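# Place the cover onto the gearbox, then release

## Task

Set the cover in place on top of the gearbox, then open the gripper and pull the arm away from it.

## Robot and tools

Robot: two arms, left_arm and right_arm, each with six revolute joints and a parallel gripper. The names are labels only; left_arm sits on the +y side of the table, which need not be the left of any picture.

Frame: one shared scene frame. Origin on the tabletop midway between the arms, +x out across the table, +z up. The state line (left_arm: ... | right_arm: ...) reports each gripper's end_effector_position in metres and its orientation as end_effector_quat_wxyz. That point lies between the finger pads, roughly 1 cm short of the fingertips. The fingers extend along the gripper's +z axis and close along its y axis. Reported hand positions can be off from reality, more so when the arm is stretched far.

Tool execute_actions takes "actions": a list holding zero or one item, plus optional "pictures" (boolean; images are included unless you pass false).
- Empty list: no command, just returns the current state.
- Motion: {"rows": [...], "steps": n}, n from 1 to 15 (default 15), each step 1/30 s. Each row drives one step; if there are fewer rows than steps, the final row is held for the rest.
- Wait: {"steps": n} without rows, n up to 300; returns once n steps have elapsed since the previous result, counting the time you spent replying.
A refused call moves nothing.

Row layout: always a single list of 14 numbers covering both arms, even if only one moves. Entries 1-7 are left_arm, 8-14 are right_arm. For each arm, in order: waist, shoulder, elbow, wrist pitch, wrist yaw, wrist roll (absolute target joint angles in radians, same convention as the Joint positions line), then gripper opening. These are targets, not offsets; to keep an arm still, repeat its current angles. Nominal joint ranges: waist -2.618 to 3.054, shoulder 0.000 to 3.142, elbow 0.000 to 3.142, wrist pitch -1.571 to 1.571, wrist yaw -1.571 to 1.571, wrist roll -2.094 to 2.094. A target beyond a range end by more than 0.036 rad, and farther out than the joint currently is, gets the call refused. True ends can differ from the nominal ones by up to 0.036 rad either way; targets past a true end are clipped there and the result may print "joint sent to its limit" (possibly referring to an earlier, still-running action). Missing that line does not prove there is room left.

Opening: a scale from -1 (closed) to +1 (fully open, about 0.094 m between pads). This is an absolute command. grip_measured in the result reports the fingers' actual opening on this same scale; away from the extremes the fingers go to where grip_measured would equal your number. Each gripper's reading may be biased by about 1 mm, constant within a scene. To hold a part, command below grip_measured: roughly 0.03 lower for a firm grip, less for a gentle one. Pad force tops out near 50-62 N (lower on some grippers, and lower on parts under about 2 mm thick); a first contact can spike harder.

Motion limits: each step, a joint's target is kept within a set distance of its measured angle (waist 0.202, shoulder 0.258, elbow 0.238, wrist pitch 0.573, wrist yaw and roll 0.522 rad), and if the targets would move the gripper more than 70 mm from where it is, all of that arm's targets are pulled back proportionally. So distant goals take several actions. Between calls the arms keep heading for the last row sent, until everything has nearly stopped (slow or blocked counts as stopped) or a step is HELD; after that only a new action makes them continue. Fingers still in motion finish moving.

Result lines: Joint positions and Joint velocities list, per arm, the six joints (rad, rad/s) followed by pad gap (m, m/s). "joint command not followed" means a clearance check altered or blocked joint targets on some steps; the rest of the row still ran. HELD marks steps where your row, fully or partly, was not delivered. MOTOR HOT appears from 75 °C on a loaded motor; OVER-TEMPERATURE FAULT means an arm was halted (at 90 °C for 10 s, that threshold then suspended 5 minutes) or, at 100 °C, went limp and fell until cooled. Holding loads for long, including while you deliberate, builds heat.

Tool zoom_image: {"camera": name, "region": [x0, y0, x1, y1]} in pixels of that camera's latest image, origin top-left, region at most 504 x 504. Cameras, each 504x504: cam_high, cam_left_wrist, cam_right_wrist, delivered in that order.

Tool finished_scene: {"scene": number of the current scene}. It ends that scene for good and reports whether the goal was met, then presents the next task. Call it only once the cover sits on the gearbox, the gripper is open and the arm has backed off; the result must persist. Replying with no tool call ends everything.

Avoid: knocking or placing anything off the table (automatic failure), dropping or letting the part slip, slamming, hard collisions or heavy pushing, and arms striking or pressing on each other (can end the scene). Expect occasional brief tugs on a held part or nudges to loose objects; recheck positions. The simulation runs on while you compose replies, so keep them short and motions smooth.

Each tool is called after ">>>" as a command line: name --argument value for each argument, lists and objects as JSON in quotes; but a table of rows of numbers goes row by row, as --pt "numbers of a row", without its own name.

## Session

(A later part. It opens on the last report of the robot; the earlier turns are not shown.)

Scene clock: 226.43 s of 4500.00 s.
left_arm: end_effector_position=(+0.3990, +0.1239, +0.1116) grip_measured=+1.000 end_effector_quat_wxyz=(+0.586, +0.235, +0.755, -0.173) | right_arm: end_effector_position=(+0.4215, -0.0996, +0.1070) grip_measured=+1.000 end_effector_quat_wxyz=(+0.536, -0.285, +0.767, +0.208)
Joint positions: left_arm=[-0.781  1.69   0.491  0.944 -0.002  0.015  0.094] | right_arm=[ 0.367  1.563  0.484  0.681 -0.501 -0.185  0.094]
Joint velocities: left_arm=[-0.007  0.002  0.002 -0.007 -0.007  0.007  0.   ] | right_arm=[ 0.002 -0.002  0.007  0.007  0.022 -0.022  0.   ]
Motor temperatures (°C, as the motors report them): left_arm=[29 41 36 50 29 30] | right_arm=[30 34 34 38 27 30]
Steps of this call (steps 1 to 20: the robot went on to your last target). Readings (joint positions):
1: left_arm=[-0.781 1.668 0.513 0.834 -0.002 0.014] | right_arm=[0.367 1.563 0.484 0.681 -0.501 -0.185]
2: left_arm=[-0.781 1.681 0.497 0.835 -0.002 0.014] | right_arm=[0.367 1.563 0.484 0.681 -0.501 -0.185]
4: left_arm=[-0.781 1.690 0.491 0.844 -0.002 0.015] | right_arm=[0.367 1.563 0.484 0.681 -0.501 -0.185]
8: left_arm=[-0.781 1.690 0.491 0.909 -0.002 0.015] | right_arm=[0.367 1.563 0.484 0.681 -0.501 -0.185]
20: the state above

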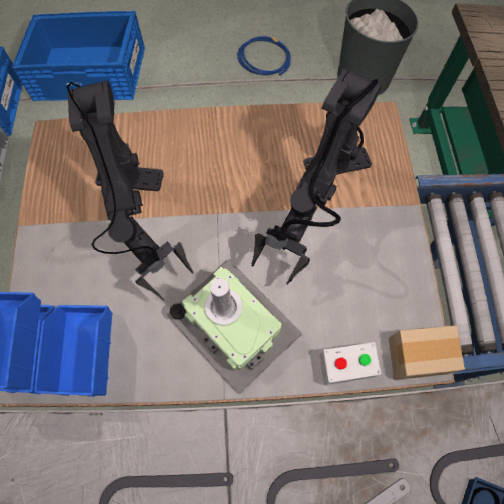

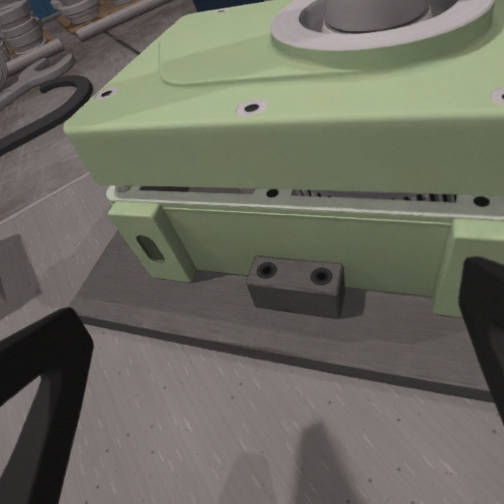

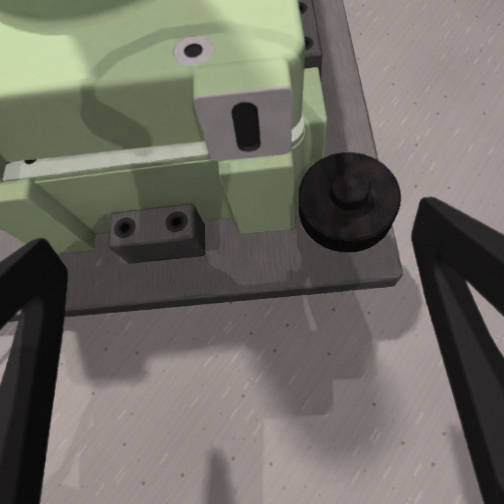

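>>> execute_actions --actions '[{"rows":[[-0.82,1.67,0.50,0.95,0,0.02,0.3,0.34,1.56,0.48,0.7,-0.51,-0.18,0.5],[-0.86,1.67,0.50,0.95,0,0.02,-0.4,0.34,1.56,0.48,0.7,-0.51,-0.18,0],[-0.90,1.67,0.50,0.95,0,0.02,-1,0.34,1.56,0.48,0.7,-0.51,-0.18,-0.3],[-0.94,1.67,0.52,0.95,0,0.02,-1,0.34,1.56,0.48,0.7,-0.51,-0.18,-0.3],[-0.97,1.69,0.55,0.94,0,0.02,-1,0.34,1.56,0.48,0.7,-0.51,-0.18,-0.3],[-0.97,1.71,0.58,0.93,0,0.02,-1,0.34,1.56,0.48,0.7,-0.51,-0.18,-0.3],[-0.97,1.73,0.61,0.93,0,0.02,-1,0.34,1.56,0.48,0.7,-0.51,-0.18,-0.3],[-0.97,1.76,0.64,0.92,0,0.02,-1,0.34,1.56,0.48,0.7,-0.51,-0.18,-0.3],[-0.97,1.79,0.68,0.91,0,0.02,-1,0.34,1.56,0.48,0.7,-0.51,-0.18,-0.3],[-0.97,1.82,0.72,0.91,0,0.02,-1,0.34,1.56,0.48,0.7,-0.51,-0.18,-0.3],[-0.97,1.85,0.745,0.91,0,0.02,-1,0.34,1.56,0.48,0.7,-0.51,-0.18,-0.3]],"steps":15}]' --pictures false

>>> execute_actions --actions '[{"steps":10}]'

Scene clock: 230.10 s of 4500.00 s.
left_arm: end_effector_position=(+0.3869, +0.0166, +0.1309) grip_measured=-0.991 end_effector_quat_wxyz=(+0.590, +0.301, +0.710, -0.240) | right_arm: end_effector_position=(+0.4244, -0.1069, +0.1071) grip_measured=-0.298 end_effector_quat_wxyz=(+0.538, -0.277, +0.770, +0.203)
Joint positions: left_arm=[-0.974  1.844  0.722  0.931  0.004  0.016  0.   ] | right_arm=[ 0.347  1.563  0.484  0.681 -0.503 -0.185  0.033]
Joint velocities: left_arm=[-0.002  0.076  0.002  0.007  0.022 -0.007  0.   ] | right_arm=[ 0.002 -0.002 -0.007 -0.037  0.007  0.022  0.   ]
Motor temperatures (°C, as the motors report them): left_arm=[29 40 36 50 29 30] | right_arm=[30 34 34 38 27 30]
Steps of this call (steps 1 to 15: the robot went on to your last target; steps 16 to 90: nothing new was sent; then 0.17 s passed at rest; steps 91 to 105: all 15 steps of this action). Readings (joint positions):
91: left_arm=[-0.784 1.690 0.491 0.946 -0.004 0.015] | right_arm=[0.365 1.563 0.484 0.681 -0.502 -0.185]
92: left_arm=[-0.796 1.690 0.491 0.946 -0.007 0.015] | right_arm=[0.360 1.563 0.484 0.681 -0.503 -0.185]
94: left_arm=[-0.851 1.690 0.491 0.946 -0.012 0.015] | right_arm=[0.350 1.563 0.484 0.681 -0.503 -0.185]
98: left_arm=[-0.967 1.716 0.552 0.933 0.002 0.016] | right_arm=[0.347 1.563 0.484 0.681 -0.503 -0.185]
105: the state above

Scene clock: 230.43 s of 4500.00 s.
left_arm: end_effector_position=(+0.3868, +0.0167, +0.1294) grip_measured=-0.992 end_effector_quat_wxyz=(+0.588, +0.302, +0.711, -0.239) | right_arm: end_effector_position=(+0.4244, -0.1069, +0.1071) grip_measured=-0.298 end_effector_quat_wxyz=(+0.538, -0.277, +0.770, +0.203)
Joint positions: left_arm=[-0.974  1.846  0.722  0.93   0.004  0.016  0.   ] | right_arm=[ 0.347  1.563  0.484  0.681 -0.503 -0.185  0.033]
Joint velocities: left_arm=[-0.002  0.002 -0.007  0.022  0.066 -0.051 -0.   ] | right_arm=[ 0.002  0.007 -0.012  0.022 -0.022 -0.051  0.   ]
Motor temperatures (°C, as the motors report them): left_arm=[29 40 36 50 29 30] | right_arm=[30 34 34 38 27 30]
Steps of this call (steps 1 to 10: the robot went on to your last target). Readings (joint positions):
1: left_arm=[-0.974 1.846 0.722 0.930 0.004 0.016] | right_arm=[0.347 1.563 0.484 0.681 -0.503 -0.185]
2: left_arm=[-0.974 1.846 0.722 0.930 0.004 0.016] | right_arm=[0.347 1.563 0.484 0.681 -0.503 -0.185]
4: left_arm=[-0.974 1.846 0.722 0.930 0.004 0.016] | right_arm=[0.347 1.563 0.484 0.681 -0.503 -0.185]
8: left_arm=[-0.974 1.846 0.722 0.930 0.004 0.016] | right_arm=[0.347 1.563 0.484 0.681 -0.503 -0.185]
10: the state above

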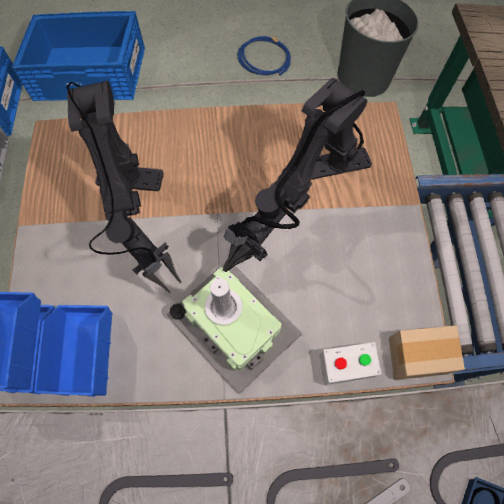

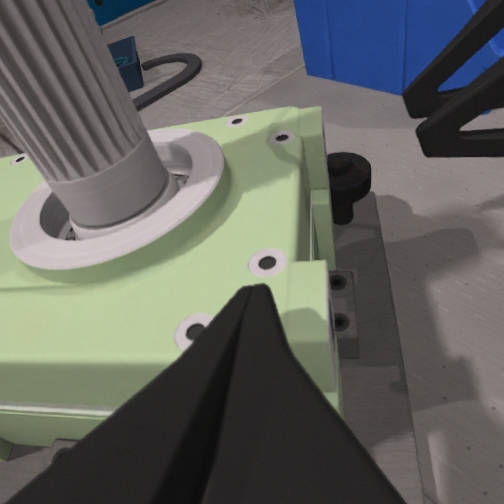

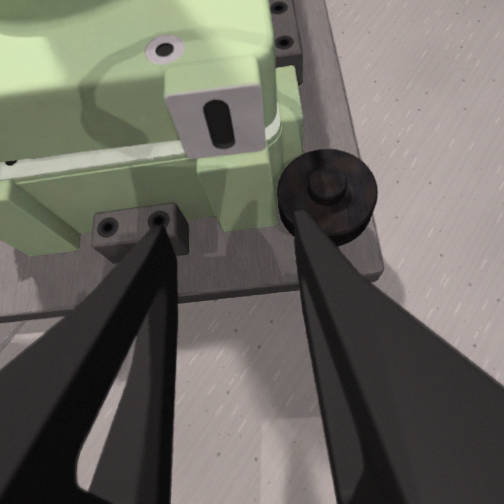

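>>> execute_actions --actions '[{"rows":[[-0.945,1.85,0.745,0.84,0,0.02,-1,0.34,1.56,0.48,0.7,-0.51,-0.18,-0.3]],"steps":15}]' --pictures false

>>> execute_actions --actions '[{"rows":[[-0.95,1.86,0.765,0.84,0,0.02,-1,0.34,1.56,0.48,0.7,-0.51,-0.18,-0.3],[-0.95,1.87,0.78,0.84,0,0.02,-1,0.34,1.56,0.48,0.7,-0.51,-0.18,-0.3],[-0.95,1.88,0.795,0.83,0,0.02,-1,0.34,1.56,0.48,0.7,-0.51,-0.18,-0.3],[-0.95,1.89,0.81,0.83,0,0.02,-1,0.34,1.56,0.48,0.7,-0.51,-0.18,-0.3]],"steps":15}]'

Scene clock: 231.70 s of 4500.00 s.
left_arm: end_effector_position=(+0.3924, +0.0227, +0.1282) grip_measured=-0.992 end_effector_quat_wxyz=(+0.588, +0.297, +0.715, -0.234) | right_arm: end_effector_position=(+0.4244, -0.1069, +0.1071) grip_measured=-0.298 end_effector_quat_wxyz=(+0.538, -0.277, +0.770, +0.203)
Joint positions: left_arm=[-0.957  1.846  0.722  0.925  0.004  0.016  0.   ] | right_arm=[ 0.347  1.563  0.484  0.681 -0.503 -0.185  0.033]
Joint velocities: left_arm=[-0.002 -0.002  0.002  0.037 -0.022  0.037 -0.001] | right_arm=[ 0.002 -0.012 -0.007 -0.022 -0.007 -0.081  0.   ]
Motor temperatures (°C, as the motors report them): left_arm=[29 40 36 50 29 30] | right_arm=[30 34 34 38 27 30]
Steps of this call (steps 1 to 15: the robot went on to your last target; steps 16 to 23: nothing new was sent; steps 24 to 38: all 15 steps of this action). Readings (joint positions):
24: left_arm=[-0.972 1.846 0.722 0.926 0.004 0.016] | right_arm=[0.347 1.563 0.484 0.681 -0.503 -0.185]
25: left_arm=[-0.969 1.846 0.722 0.925 0.004 0.016] | right_arm=[0.347 1.563 0.484 0.681 -0.503 -0.185]
27: left_arm=[-0.962 1.846 0.722 0.925 0.004 0.016] | right_arm=[0.347 1.563 0.484 0.681 -0.503 -0.185]
31: left_arm=[-0.957 1.846 0.722 0.925 0.004 0.016] | right_arm=[0.347 1.563 0.484 0.681 -0.503 -0.185]
38: the state above

Scene clock: 232.20 s of 4500.00 s.
left_arm: end_effector_position=(+0.4023, +0.0132, +0.1310) grip_measured=-0.992 end_effector_quat_wxyz=(+0.587, +0.297, +0.716, -0.233) | right_arm: end_effector_position=(+0.4244, -0.1069, +0.1071) grip_measured=-0.298 end_effector_quat_wxyz=(+0.538, -0.277, +0.770, +0.203)
Joint positions: left_arm=[-0.957  1.875  0.785  0.888  0.004  0.016  0.   ] | right_arm=[ 0.347  1.563  0.484  0.681 -0.503 -0.185  0.033]
Joint velocities: left_arm=[ 0.002  0.002 -0.002  0.022  0.037  0.007 -0.001] | right_arm=[ 0.002  0.007  0.007  0.007 -0.066  0.022 -0.001]
Motor temperatures (°C, as the motors report them): left_arm=[29 40 36 50 29 30] | right_arm=[30 34 34 38 27 30]
Steps of this call (steps 1 to 15: all 15 steps of this action). Readings (joint positions):
1: left_arm=[-0.957 1.846 0.724 0.923 0.004 0.016] | right_arm=[0.347 1.563 0.484 0.681 -0.503 -0.185]
2: left_arm=[-0.957 1.848 0.732 0.915 0.004 0.016] | right_arm=[0.347 1.563 0.484 0.681 -0.503 -0.185]
4: left_arm=[-0.957 1.859 0.756 0.900 0.004 0.016] | right_arm=[0.347 1.563 0.484 0.681 -0.503 -0.185]
8: left_arm=[-0.957 1.875 0.785 0.889 0.004 0.016] | right_arm=[0.347 1.563 0.484 0.681 -0.503 -0.185]
15: the state above

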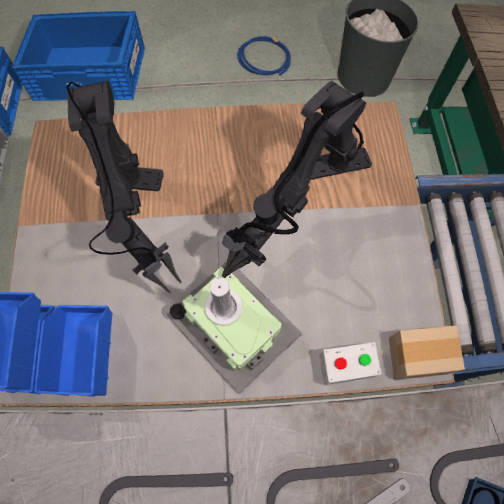

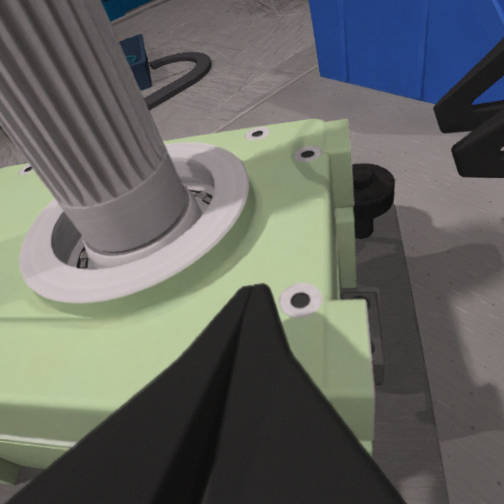

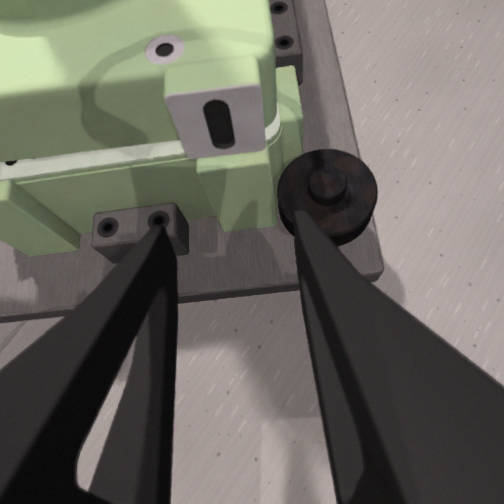

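>>> execute_actions --actions '[{"rows":[[-0.95,1.84,0.77,0.92,0,0.02,-1,0.34,1.56,0.48,0.7,-0.51,-0.18,-0.3],[-0.95,1.82,0.74,0.94,0,0.02,-1,0.34,1.56,0.48,0.7,-0.51,-0.18,-0.3],[-0.95,1.80,0.71,0.95,0,0.02,-1,0.34,1.56,0.48,0.7,-0.51,-0.18,-0.3],[-0.95,1.78,0.68,0.96,0,0.02,-1,0.34,1.56,0.48,0.7,-0.51,-0.18,-0.3],[-0.95,1.76,0.65,0.96,0,0.02,-1,0.34,1.56,0.48,0.7,-0.51,-0.18,-0.3],[-0.95,1.75,0.62,0.96,0,0.02,-1,0.34,1.56,0.48,0.7,-0.51,-0.18,-0.3],[-0.95,1.75,0.60,0.96,0,0.02,-1,0.34,1.56,0.48,0.7,-0.51,-0.18,-0.3]],"steps":15}]' --pictures false

>>> execute_actions --actions '[{"rows":[[-0.95,1.76,0.60,0.90,0,0.02,-1,0.34,1.56,0.48,0.7,-0.51,-0.18,-0.3]],"steps":15}]'

Scene clock: 233.77 s of 4500.00 s.
left_arm: end_effector_position=(+0.3728, +0.0417, +0.1245) grip_measured=-0.992 end_effector_quat_wxyz=(+0.582, +0.299, +0.720, -0.231) | right_arm: end_effector_position=(+0.4244, -0.1069, +0.1071) grip_measured=-0.298 end_effector_quat_wxyz=(+0.538, -0.277, +0.770, +0.203)
Joint positions: left_arm=[-0.957  1.765  0.612  0.936  0.004  0.016  0.   ] | right_arm=[ 0.347  1.563  0.484  0.681 -0.503 -0.185  0.033]
Joint velocities: left_arm=[-0.017  0.012  0.002  0.066  0.022  0.037 -0.   ] | right_arm=[ 0.017 -0.002 -0.002 -0.037  0.066 -0.066  0.   ]
Motor temperatures (°C, as the motors report them): left_arm=[29 40 36 50 29 30] | right_arm=[30 34 34 38 27 30]
Steps of this call (steps 1 to 15: the robot went on to your last target; steps 16 to 32: nothing new was sent; steps 33 to 47: all 15 steps of this action). Readings (joint positions):
33: left_arm=[-0.957 1.873 0.785 0.890 0.004 0.016] | right_arm=[0.347 1.563 0.484 0.681 -0.503 -0.185]
34: left_arm=[-0.957 1.870 0.780 0.893 0.004 0.016] | right_arm=[0.347 1.563 0.484 0.681 -0.503 -0.185]
36: left_arm=[-0.957 1.842 0.746 0.907 0.004 0.016] | right_arm=[0.347 1.563 0.484 0.681 -0.503 -0.185]
40: left_arm=[-0.957 1.770 0.640 0.933 0.004 0.016] | right_arm=[0.347 1.563 0.484 0.681 -0.503 -0.185]
47: the state above

Scene clock: 234.27 s of 4500.00 s.
left_arm: end_effector_position=(+0.3719, +0.0425, +0.1192) grip_measured=-0.992 end_effector_quat_wxyz=(+0.574, +0.301, +0.726, -0.228) | right_arm: end_effector_position=(+0.4244, -0.1069, +0.1071) grip_measured=-0.298 end_effector_quat_wxyz=(+0.538, -0.277, +0.770, +0.203)
Joint positions: left_arm=[-0.957  1.765  0.612  0.914  0.004  0.016  0.   ] | right_arm=[ 0.347  1.563  0.484  0.681 -0.503 -0.185  0.033]
Joint velocities: left_arm=[-0.012  0.002  0.002 -0.022  0.022 -0.051 -0.   ] | right_arm=[ 0.012 -0.002 -0.002  0.051 -0.037  0.022  0.   ]
Motor temperatures (°C, as the motors report them): left_arm=[29 40 36 50 29 30] | right_arm=[30 33 34 38 27 30]
Steps of this call (steps 1 to 15: all 15 steps of this action). Readings (joint positions):
1: left_arm=[-0.957 1.765 0.612 0.934 0.004 0.016] | right_arm=[0.347 1.563 0.484 0.681 -0.503 -0.185]
2: left_arm=[-0.957 1.765 0.612 0.931 0.004 0.016] | right_arm=[0.347 1.563 0.484 0.681 -0.503 -0.185]
4: left_arm=[-0.957 1.765 0.612 0.924 0.004 0.016] | right_arm=[0.347 1.563 0.484 0.681 -0.503 -0.185]
8: left_arm=[-0.957 1.765 0.612 0.917 0.004 0.016] | right_arm=[0.347 1.563 0.484 0.681 -0.503 -0.185]
15: the state above

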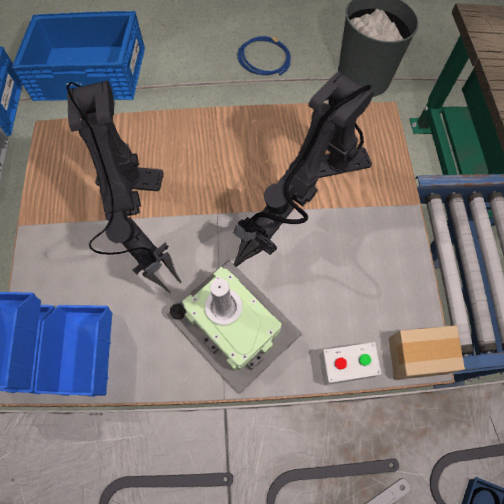

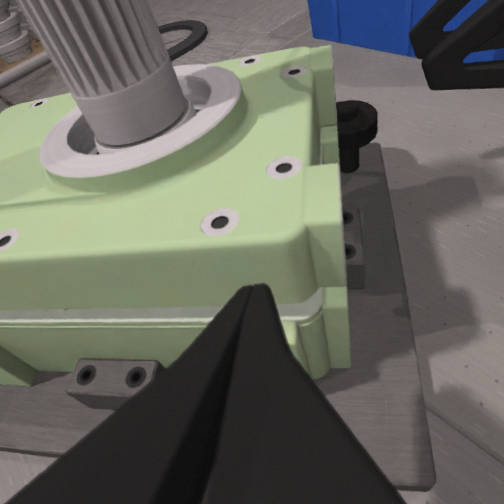

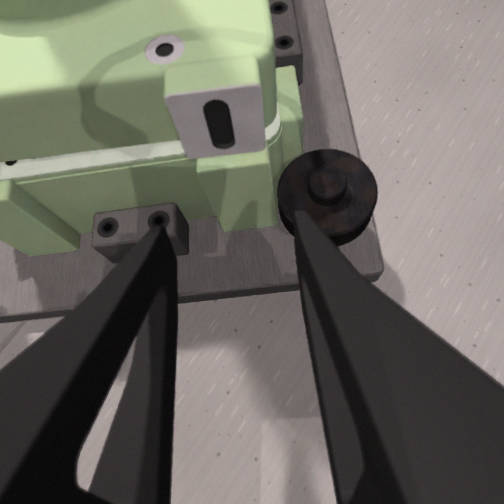

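>>> execute_actions --actions '[{"rows":[[-0.95,1.79,0.63,0.89,0,0.02,-1,0.34,1.56,0.48,0.7,-0.51,-0.18,-0.3],[-0.95,1.80,0.65,0.89,0,0.02,-1,0.34,1.56,0.48,0.7,-0.51,-0.18,-0.3],[-0.95,1.815,0.67,0.89,0,0.02,-1,0.34,1.56,0.48,0.7,-0.51,-0.18,-0.3],[-0.95,1.83,0.69,0.89,0,0.02,-1,0.34,1.56,0.48,0.7,-0.51,-0.18,-0.3],[-0.95,1.845,0.705,0.89,0,0.02,-1,0.34,1.56,0.48,0.7,-0.51,-0.18,-0.3]],"steps":15}]'

>>> execute_actions --actions '[{"rows":[[-0.95,1.855,0.72,0.88,0,0.02,-1,0.34,1.56,0.48,0.7,-0.51,-0.18,-0.3],[-0.95,1.865,0.735,0.88,0,0.02,-1,0.34,1.56,0.48,0.7,-0.51,-0.18,-0.3],[-0.95,1.875,0.75,0.875,0,0.02,-1,0.34,1.56,0.48,0.7,-0.51,-0.18,-0.3]],"steps":15}]'

Scene clock: 235.87 s of 4500.00 s.
left_arm: end_effector_position=(+0.3825, +0.0323, +0.1045) grip_measured=-0.992 end_effector_quat_wxyz=(+0.563, +0.305, +0.735, -0.224) | right_arm: end_effector_position=(+0.4244, -0.1069, +0.1071) grip_measured=-0.298 end_effector_quat_wxyz=(+0.538, -0.277, +0.770, +0.203)
Joint positions: left_arm=[-0.957  1.844  0.673  0.901  0.004  0.016  0.   ] | right_arm=[ 0.347  1.563  0.484  0.681 -0.503 -0.185  0.033]
Joint velocities: left_arm=[ 0.007 -0.007 -0.017 -0.022  0.051  0.022 -0.001] | right_arm=[ 0.022 -0.007  0.002 -0.037  0.007 -0.066 -0.001]
Motor temperatures (°C, as the motors report them): left_arm=[29 40 36 50 29 30] | right_arm=[30 33 34 38 27 30]
Steps of this call (steps 1 to 15: the robot went on to your last target; steps 16 to 33: nothing new was sent; steps 34 to 48: all 15 steps of this action). Readings (joint positions):
34: left_arm=[-0.957 1.767 0.612 0.913 0.004 0.016] | right_arm=[0.347 1.563 0.484 0.681 -0.503 -0.185]
35: left_arm=[-0.957 1.771 0.614 0.913 0.004 0.016] | right_arm=[0.347 1.563 0.484 0.681 -0.503 -0.185]
37: left_arm=[-0.957 1.794 0.629 0.910 0.004 0.016] | right_arm=[0.347 1.563 0.484 0.681 -0.503 -0.185]
41: left_arm=[-0.957 1.842 0.672 0.904 0.004 0.016] | right_arm=[0.347 1.563 0.484 0.681 -0.503 -0.185]
48: the state above

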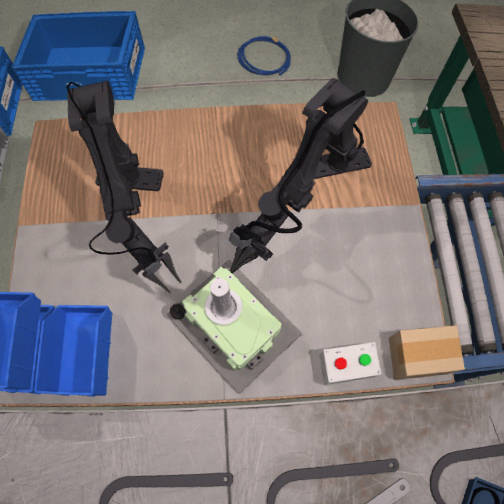

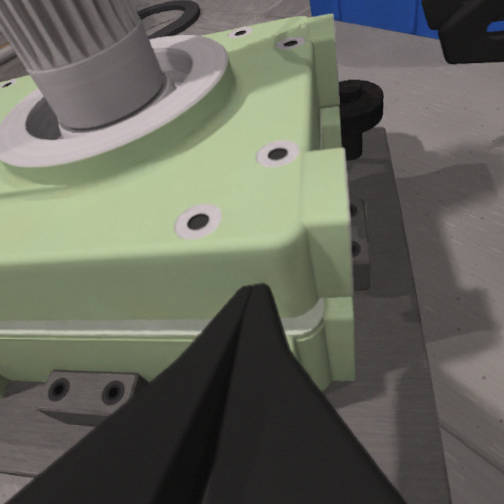

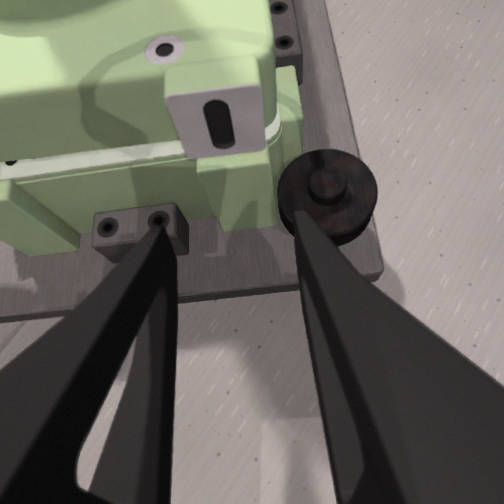

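Scene clock: 236.37 s of 4500.00 s.
left_arm: end_effector_position=(+0.3853, +0.0317, +0.0958) grip_measured=-0.992 end_effector_quat_wxyz=(+0.551, +0.306, +0.745, -0.215) | right_arm: end_effector_position=(+0.4244, -0.1069, +0.1071) grip_measured=-0.298 end_effector_quat_wxyz=(+0.538, -0.277, +0.770, +0.203)
Joint positions: left_arm=[-0.957  1.859  0.693  0.862 -0.004  0.016  0.   ] | right_arm=[ 0.347  1.563  0.484  0.681 -0.503 -0.185  0.033]
Joint velocities: left_arm=[-0.002 -0.012 -0.007 -0.051  0.007 -0.007 -0.001] | right_arm=[ 0.007  0.007 -0.007 -0.066 -0.022  0.022  0.   ]
Motor temperatures (°C, as the motors report them): left_arm=[29 40 36 50 29 30] | right_arm=[30 33 34 38 27 30]
Steps of this call (steps 1 to 15: all 15 steps of this action). Readings (joint positions):
1: left_arm=[-0.957 1.844 0.675 0.899 0.004 0.016] | right_arm=[0.347 1.563 0.484 0.681 -0.503 -0.185]
2: left_arm=[-0.957 1.847 0.681 0.896 0.004 0.016] | right_arm=[0.347 1.563 0.484 0.681 -0.503 -0.185]
4: left_arm=[-0.957 1.850 0.686 0.887 0.004 0.016] | right_arm=[0.347 1.563 0.484 0.681 -0.503 -0.185]
8: left_arm=[-0.957 1.855 0.690 0.873 0.000 0.016] | right_arm=[0.347 1.563 0.484 0.681 -0.503 -0.185]
15: the state above

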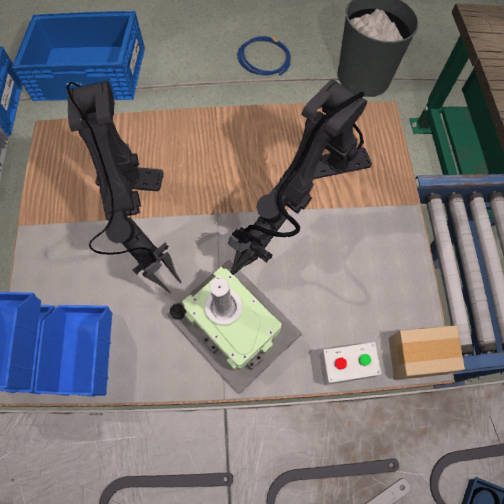

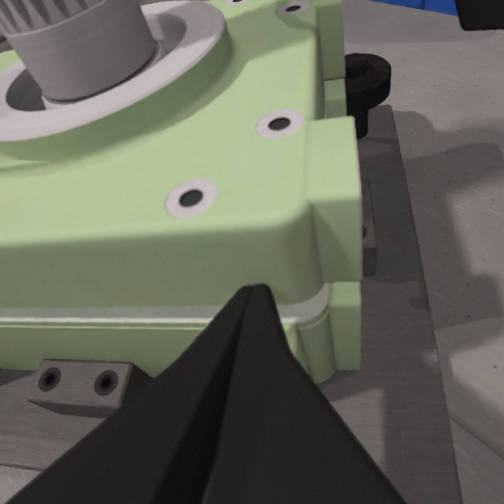

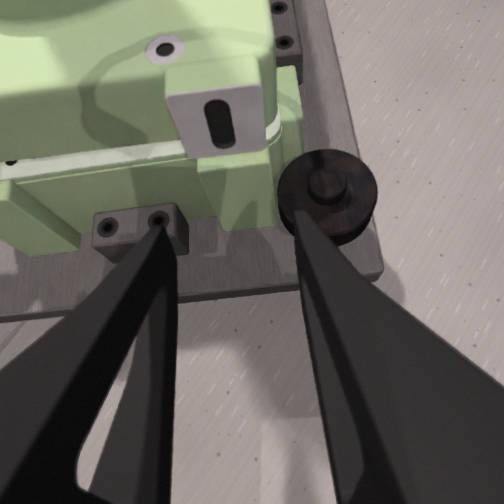

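>>> execute_actions --actions '[{"rows":[[-0.95,1.84,0.69,0.9,0,0.02,-1,0.34,1.56,0.48,0.7,-0.51,-0.18,-0.3],[-0.95,1.81,0.67,0.9,0,0.02,-1,0.34,1.56,0.48,0.7,-0.51,-0.18,-0.3],[-0.95,1.78,0.65,0.9,0,0.02,-1,0.34,1.56,0.48,0.7,-0.51,-0.18,-0.3],[-0.94,1.75,0.64,0.9,0,0.02,-1,0.34,1.56,0.48,0.7,-0.51,-0.18,-0.3],[-0.93,1.73,0.64,0.9,0,0.02,-1,0.34,1.56,0.48,0.7,-0.51,-0.18,-0.3],[-0.92,1.72,0.66,0.9,0,0.02,-1,0.34,1.56,0.48,0.7,-0.51,-0.18,-0.3],[-0.91,1.72,0.69,0.89,0,0.02,-0.7,0.34,1.56,0.48,0.7,-0.51,-0.18,-0.3],[-0.90,1.72,0.72,0.88,0,0.02,-0.4,0.34,1.56,0.48,0.7,-0.51,-0.18,-0.3],[-0.89,1.73,0.75,0.86,0,0.02,0,0.34,1.56,0.48,0.7,-0.51,-0.18,-0.3],[-0.88,1.74,0.78,0.84,0,0.02,0.3,0.34,1.56,0.48,0.7,-0.51,-0.18,-0.3],[-0.87,1.75,0.81,0.82,0,0.02,0.55,0.34,1.56,0.48,0.7,-0.51,-0.18,-0.3],[-0.865,1.77,0.84,0.80,0,0.02,0.55,0.34,1.56,0.48,0.7,-0.51,-0.18,-0.3]],"steps":15}]' --pictures false

>>> execute_actions --actions '[{"rows":[[-0.865,1.79,0.87,0.79,0,0.02,0.55,0.34,1.56,0.48,0.7,-0.51,-0.18,-0.3],[-0.865,1.81,0.90,0.78,0,0.02,0.55,0.34,1.56,0.48,0.7,-0.51,-0.18,-0.3],[-0.865,1.83,0.93,0.77,0,0.02,0.55,0.34,1.56,0.48,0.7,-0.51,-0.18,-0.3],[-0.865,1.85,0.96,0.76,0,0.02,0.55,0.34,1.56,0.48,0.7,-0.51,-0.18,-0.3],[-0.865,1.87,0.99,0.75,0,0.02,0.55,0.34,1.56,0.48,0.7,-0.51,-0.18,-0.3],[-0.865,1.89,1.02,0.74,0,0.02,0.55,0.34,1.56,0.48,0.7,-0.51,-0.18,-0.3],[-0.865,1.91,1.04,0.73,0,0.02,0.55,0.34,1.56,0.48,0.7,-0.51,-0.18,-0.3],[-0.865,1.93,1.06,0.72,0,0.02,0.55,0.34,1.56,0.48,0.7,-0.51,-0.18,-0.3],[-0.865,1.95,1.08,0.72,0,0.02,0.55,0.34,1.56,0.48,0.7,-0.51,-0.18,-0.3],[-0.865,1.97,1.10,0.71,0,0.02,0.55,0.34,1.56,0.48,0.7,-0.51,-0.18,-0.3],[-0.865,1.99,1.12,0.71,0,0.02,0.55,0.34,1.56,0.48,0.7,-0.51,-0.18,-0.3],[-0.865,2.01,1.14,0.70,0,0.02,0.55,0.34,1.56,0.48,0.7,-0.51,-0.18,-0.3]],"steps":15}]'

Scene clock: 239.23 s of 4500.00 s.
left_arm: end_effector_position=(+0.4316, +0.0470, +0.1910) grip_measured=+0.547 end_effector_quat_wxyz=(+0.635, +0.252, +0.697, -0.218) | right_arm: end_effector_position=(+0.4244, -0.1069, +0.1071) grip_measured=-0.298 end_effector_quat_wxyz=(+0.538, -0.277, +0.770, +0.203)
Joint positions: left_arm=[-0.871  1.756  0.814  0.844 -0.003  0.016  0.073] | right_arm=[ 0.347  1.563  0.484  0.681 -0.503 -0.185  0.033]
Joint velocities: left_arm=[ 0.046  0.007  0.203  0.051 -0.051 -0.022  0.002] | right_arm=[-0.017  0.002  0.002 -0.11  -0.022 -0.022 -0.001]
Motor temperatures (°C, as the motors report them): left_arm=[29 40 36 51 29 30] | right_arm=[30 33 34 38 27 30]
Steps of this call (steps 1 to 15: the robot went on to your last target; steps 16 to 71: nothing new was sent; steps 72 to 86: all 15 steps of this action). Readings (joint positions):
72: left_arm=[-0.957 1.859 0.694 0.860 -0.005 0.016] | right_arm=[0.347 1.563 0.484 0.681 -0.503 -0.185]
73: left_arm=[-0.957 1.856 0.691 0.860 -0.005 0.016] | right_arm=[0.347 1.563 0.484 0.681 -0.503 -0.185]
75: left_arm=[-0.956 1.830 0.673 0.860 -0.005 0.016] | right_arm=[0.347 1.563 0.484 0.681 -0.503 -0.185]
79: left_arm=[-0.933 1.751 0.663 0.863 -0.003 0.016] | right_arm=[0.347 1.563 0.484 0.681 -0.503 -0.185]
86: the state above

Scene clock: 239.73 s of 4500.00 s.
left_arm: end_effector_position=(+0.4840, +0.0051, +0.1601) grip_measured=+0.548 end_effector_quat_wxyz=(+0.609, +0.260, +0.719, -0.209) | right_arm: end_effector_position=(+0.4244, -0.1069, +0.1071) grip_measured=-0.298 end_effector_quat_wxyz=(+0.538, -0.277, +0.770, +0.203)
Joint positions: left_arm=[-0.871  2.009  1.105  0.732 -0.003  0.016  0.073] | right_arm=[ 0.347  1.563  0.484  0.681 -0.503 -0.185  0.033]
Joint velocities: left_arm=[-0.012  0.164  0.037 -0.212 -0.081 -0.022 -0.001] | right_arm=[ 0.002 -0.002  0.002 -0.051 -0.007 -0.037 -0.   ]
Motor temperatures (°C, as the motors report them): left_arm=[29 40 37 51 29 30] | right_arm=[30 33 34 38 27 30]
Steps of this call (steps 1 to 15: all 15 steps of this action). Readings (joint positions):
1: left_arm=[-0.871 1.757 0.822 0.842 -0.003 0.016] | right_arm=[0.347 1.563 0.484 0.681 -0.503 -0.185]
2: left_arm=[-0.871 1.766 0.835 0.837 -0.003 0.016] | right_arm=[0.347 1.563 0.484 0.681 -0.503 -0.185]
4: left_arm=[-0.871 1.801 0.882 0.820 -0.003 0.016] | right_arm=[0.347 1.563 0.484 0.681 -0.503 -0.185]
8: left_arm=[-0.871 1.891 0.993 0.781 -0.003 0.016] | right_arm=[0.347 1.563 0.484 0.681 -0.503 -0.185]
15: the state above

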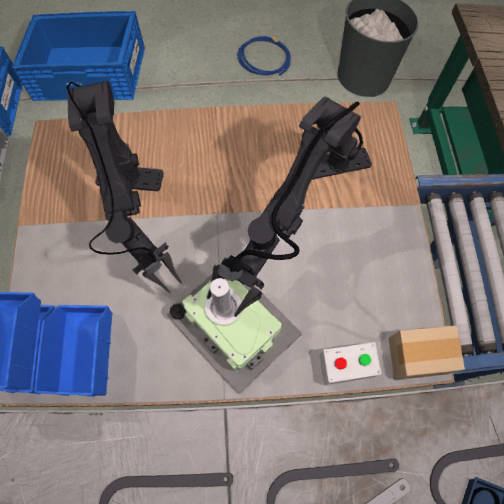

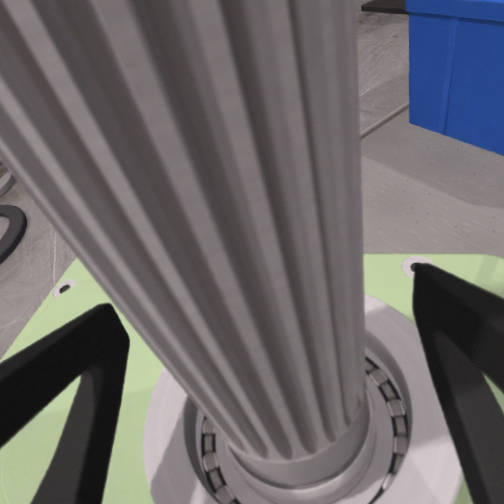

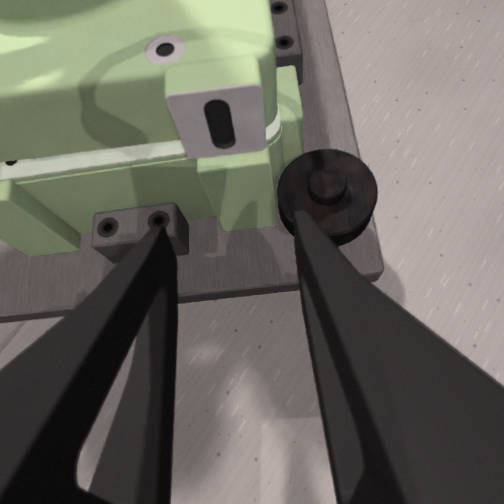

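>>> execute_actions --actions '[{"rows":[[-0.89,2.015,1.12,0.70,0,0.02,0.5,0.34,1.56,0.48,0.7,-0.51,-0.18,-0.3],[-0.89,2.02,1.11,0.70,0,0.02,0.5,0.34,1.56,0.48,0.7,-0.51,-0.18,-0.3],[-0.89,2.025,1.10,0.70,0,0.02,0.5,0.34,1.56,0.48,0.7,-0.51,-0.18,-0.3],[-0.89,2.03,1.09,0.70,0,0.02,0.5,0.34,1.56,0.48,0.7,-0.51,-0.18,-0.3],[-0.89,2.04,1.08,0.70,0,0.02,0.5,0.34,1.56,0.48,0.7,-0.51,-0.18,-0.3]],"steps":15}]'

>>> execute_actions --actions '[{"rows":[[-0.885,2.05,1.06,0.65,0,0.02,0.5,0.34,1.56,0.48,0.7,-0.51,-0.18,-0.3],[-0.885,2.06,1.05,0.6,0,0.02,0.5,0.34,1.56,0.48,0.7,-0.51,-0.18,-0.3],[-0.885,2.07,1.04,0.55,0,0.02,0.5,0.34,1.56,0.48,0.7,-0.51,-0.18,-0.3]],"steps":15}]'

Scene clock: 241.23 s of 4500.00 s.
left_arm: end_effector_position=(+0.4802, +0.0007, +0.1413) grip_measured=+0.502 end_effector_quat_wxyz=(+0.592, +0.269, +0.731, -0.207) | right_arm: end_effector_position=(+0.4244, -0.1069, +0.1071) grip_measured=-0.298 end_effector_quat_wxyz=(+0.538, -0.277, +0.770, +0.203)
Joint positions: left_arm=[-0.88   2.034  1.105  0.715 -0.002  0.016  0.071] | right_arm=[ 0.347  1.563  0.484  0.681 -0.503 -0.185  0.033]
Joint velocities: left_arm=[ 0.007 -0.002 -0.002 -0.125  0.007  0.007 -0.   ] | right_arm=[-0.007 -0.022 -0.007 -0.007 -0.037 -0.022  0.001]
Motor temperatures (°C, as the motors report them): left_arm=[29 40 37 51 29 30] | right_arm=[30 33 34 38 27 30]
Steps of this call (steps 1 to 30: the robot went on to your last target; steps 31 to 45: all 15 steps of this action). Readings (joint positions):
31: left_arm=[-0.871 2.016 1.105 0.711 -0.003 0.016] | right_arm=[0.347 1.563 0.484 0.681 -0.503 -0.185]
32: left_arm=[-0.872 2.016 1.105 0.711 -0.003 0.016] | right_arm=[0.347 1.563 0.484 0.681 -0.503 -0.185]
34: left_arm=[-0.876 2.017 1.105 0.711 -0.003 0.016] | right_arm=[0.347 1.563 0.484 0.681 -0.503 -0.185]
38: left_arm=[-0.880 2.030 1.105 0.711 -0.003 0.016] | right_arm=[0.347 1.563 0.484 0.681 -0.503 -0.185]
45: the state above

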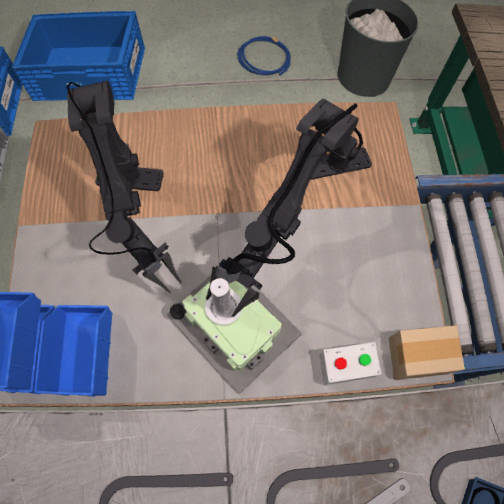

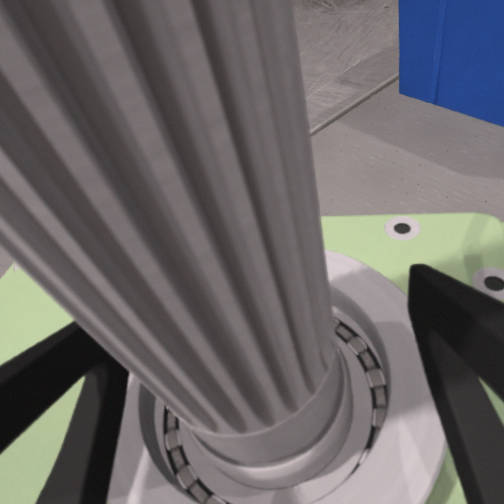

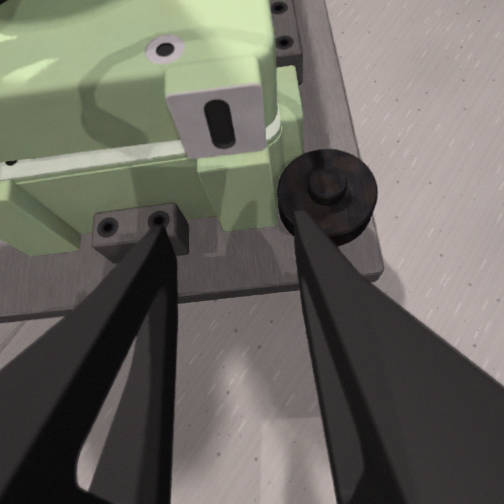

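Scene clock: 241.73 s of 4500.00 s.
left_arm: end_effector_position=(+0.4787, +0.0019, +0.1377) grip_measured=+0.502 end_effector_quat_wxyz=(+0.589, +0.270, +0.733, -0.206) | right_arm: end_effector_position=(+0.4244, -0.1069, +0.1071) grip_measured=-0.298 end_effector_quat_wxyz=(+0.538, -0.277, +0.770, +0.203)
Joint positions: left_arm=[-0.88   2.034  1.096  0.716 -0.002  0.016  0.071] | right_arm=[ 0.347  1.563  0.484  0.681 -0.503 -0.185  0.033]
Joint velocities: left_arm=[-0.032 -0.002  0.002  0.037 -0.051  0.007  0.001] | right_arm=[-0.007  0.007 -0.002 -0.022 -0.007  0.007 -0.   ]
Motor temperatures (°C, as the motors report them): left_arm=[29 40 36 50 29 30] | right_arm=[30 33 34 38 27 30]
Steps of this call (steps 1 to 15: all 15 steps of this action). Readings (joint positions):
1: left_arm=[-0.880 2.034 1.102 0.714 -0.002 0.016] | right_arm=[0.347 1.563 0.484 0.681 -0.503 -0.185]
2: left_arm=[-0.880 2.034 1.099 0.715 -0.002 0.016] | right_arm=[0.347 1.563 0.484 0.681 -0.503 -0.185]
4: left_arm=[-0.880 2.034 1.096 0.716 -0.002 0.016] | right_arm=[0.347 1.563 0.484 0.681 -0.503 -0.185]
8: left_arm=[-0.880 2.034 1.096 0.716 -0.002 0.016] | right_arm=[0.347 1.563 0.484 0.681 -0.503 -0.185]
15: the state above

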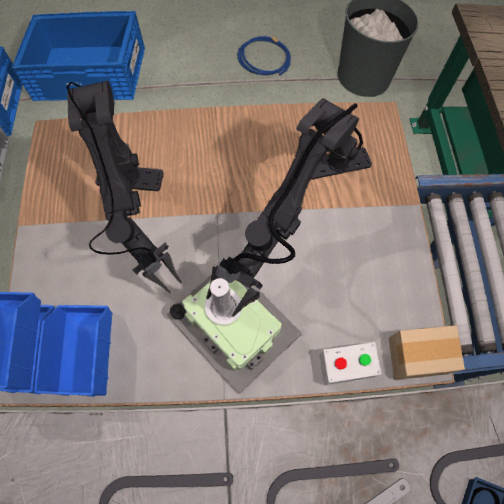

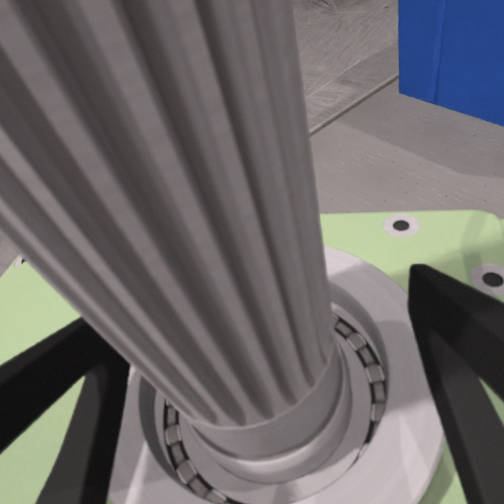

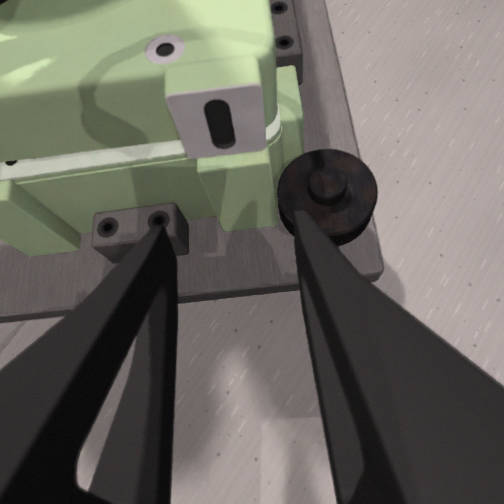

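>>> execute_actions --actions '[{"rows":[[-0.88,2.02,1.10,0.72,0,0.02,0.5,0.34,1.56,0.48,0.7,-0.51,-0.18,-0.3],[-0.88,2.0,1.10,0.72,0,0.02,0.5,0.34,1.56,0.48,0.7,-0.51,-0.18,-0.3],[-0.88,1.97,1.08,0.73,0,0.02,0.5,0.34,1.56,0.48,0.7,-0.51,-0.18,-0.3],[-0.88,1.94,1.05,0.74,0,0.02,0.5,0.34,1.56,0.48,0.7,-0.51,-0.18,-0.3],[-0.88,1.91,1.01,0.75,0,0.02,0.5,0.34,1.56,0.48,0.7,-0.51,-0.18,-0.3],[-0.88,1.88,0.97,0.77,0,0.02,0.5,0.34,1.56,0.48,0.7,-0.51,-0.18,-0.3],[-0.88,1.85,0.93,0.79,0,0.02,0.5,0.34,1.56,0.48,0.7,-0.51,-0.18,-0.3],[-0.87,1.82,0.89,0.81,0,0.02,0.5,0.34,1.56,0.48,0.7,-0.51,-0.18,-0.3],[-0.85,1.79,0.85,0.83,0,0.02,0,0.34,1.56,0.48,0.7,-0.51,-0.18,-0.3],[-0.82,1.77,0.81,0.85,0,0.02,-0.5,0.34,1.56,0.48,0.7,-0.51,-0.18,-0.3],[-0.79,1.76,0.77,0.87,0,0.02,-1,0.34,1.56,0.48,0.7,-0.51,-0.18,-0.3],[-0.76,1.76,0.73,0.89,0,0.02,-1,0.34,1.56,0.48,0.7,-0.51,-0.18,-0.3],[-0.73,1.76,0.70,0.90,0,0.02,-1,0.34,1.56,0.48,0.7,-0.51,-0.18,-0.3],[-0.70,1.77,0.67,0.91,0,0.02,-1,0.34,1.56,0.48,0.7,-0.51,-0.18,-0.3]],"steps":15}]' --pictures false

>>> execute_actions --actions '[{"rows":[[-0.70,1.79,0.67,0.91,0,0.02,-1,0.34,1.56,0.48,0.7,-0.51,-0.18,-0.3],[-0.70,1.79,0.67,0.91,0,0.02,-1,0.34,1.56,0.48,0.7,-0.51,-0.18,-0.3],[-0.70,1.80,0.67,0.91,0,0.02,-1,0.34,1.56,0.48,0.7,-0.51,-0.18,-0.3],[-0.70,1.81,0.68,0.91,0,0.02,-1,0.34,1.56,0.48,0.7,-0.51,-0.18,-0.3],[-0.70,1.82,0.70,0.91,0,0.02,-1,0.34,1.56,0.48,0.7,-0.51,-0.18,-0.3],[-0.70,1.835,0.72,0.90,0,0.02,-1,0.34,1.56,0.48,0.7,-0.51,-0.18,-0.3],[-0.70,1.85,0.745,0.89,0,0.02,-1,0.34,1.56,0.48,0.7,-0.51,-0.18,-0.3]],"steps":15}]'

Scene clock: 243.97 s of 4500.00 s.
left_arm: end_effector_position=(+0.4548, +0.1088, +0.1569) grip_measured=-0.983 end_effector_quat_wxyz=(+0.623, +0.215, +0.732, -0.173) | right_arm: end_effector_position=(+0.4244, -0.1069, +0.1071) grip_measured=-0.298 end_effector_quat_wxyz=(+0.538, -0.277, +0.770, +0.203)
Joint positions: left_arm=[-0.741  1.762  0.726  0.872  0.005  0.016  0.001] | right_arm=[ 0.347  1.563  0.484  0.681 -0.503 -0.185  0.033]
Joint velocities: left_arm=[ 0.95   0.046 -0.72   0.139 -0.139 -0.007 -0.018] | right_arm=[ 0.007 -0.007 -0.012 -0.037 -0.007 -0.066 -0.   ]
Motor temperatures (°C, as the motors report them): left_arm=[29 40 36 50 29 30] | right_arm=[30 33 34 38 27 30]
Steps of this call (steps 1 to 15: the robot went on to your last target; steps 16 to 52: nothing new was sent; steps 53 to 67: all 15 steps of this action). Readings (joint positions):
53: left_arm=[-0.880 2.032 1.096 0.723 -0.002 0.016] | right_arm=[0.347 1.563 0.484 0.681 -0.503 -0.185]
54: left_arm=[-0.880 2.031 1.096 0.724 -0.002 0.016] | right_arm=[0.347 1.563 0.484 0.681 -0.503 -0.185]
56: left_arm=[-0.880 2.018 1.089 0.722 -0.002 0.016] | right_arm=[0.347 1.563 0.484 0.681 -0.503 -0.185]
60: left_arm=[-0.880 1.903 0.972 0.741 -0.002 0.016] | right_arm=[0.347 1.563 0.484 0.681 -0.503 -0.185]
67: the state above

Scene clock: 244.47 s of 4500.00 s.
left_arm: end_effector_position=(+0.4666, +0.1321, +0.1108) grip_measured=-0.992 end_effector_quat_wxyz=(+0.591, +0.201, +0.768, -0.144) | right_arm: end_effector_position=(+0.4244, -0.1069, +0.1071) grip_measured=-0.298 end_effector_quat_wxyz=(+0.538, -0.277, +0.770, +0.203)
Joint positions: left_arm=[-0.692  1.85   0.714  0.874 -0.007  0.016  0.   ] | right_arm=[ 0.347  1.563  0.484  0.681 -0.503 -0.185  0.033]
Joint velocities: left_arm=[-0.017 -0.017 -0.017  0.022 -0.066  0.022  0.   ] | right_arm=[-0.007 -0.007 -0.012  0.037  0.051 -0.007 -0.   ]
Motor temperatures (°C, as the motors report them): left_arm=[29 40 36 50 29 30] | right_arm=[30 33 34 38 27 30]
Steps of this call (steps 1 to 15: all 15 steps of this action). Readings (joint positions):
1: left_arm=[-0.715 1.767 0.705 0.872 -0.000 0.016] | right_arm=[0.347 1.563 0.484 0.681 -0.503 -0.185]
2: left_arm=[-0.698 1.776 0.691 0.872 -0.005 0.016] | right_arm=[0.347 1.563 0.484 0.681 -0.503 -0.185]
4: left_arm=[-0.691 1.796 0.681 0.872 -0.008 0.016] | right_arm=[0.347 1.563 0.484 0.681 -0.503 -0.185]
8: left_arm=[-0.692 1.836 0.693 0.873 -0.007 0.016] | right_arm=[0.347 1.563 0.484 0.681 -0.503 -0.185]
15: the state above

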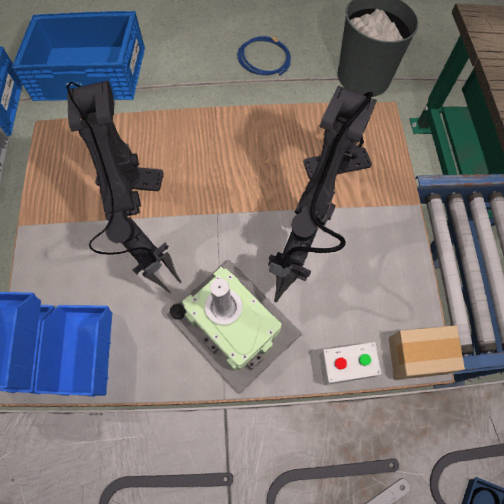

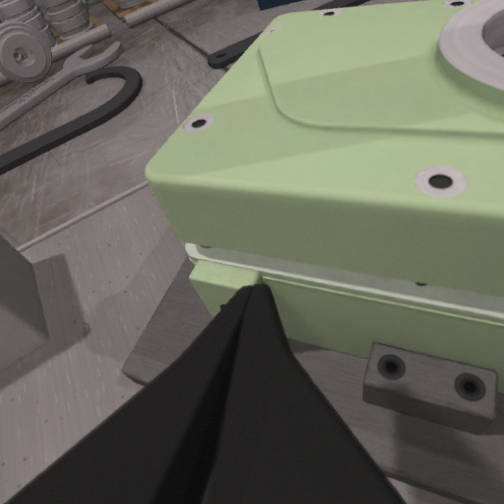

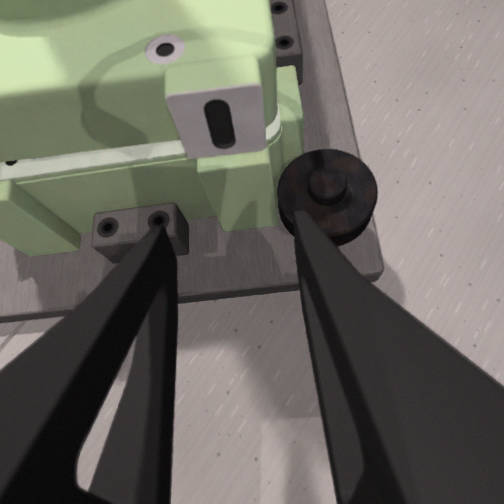

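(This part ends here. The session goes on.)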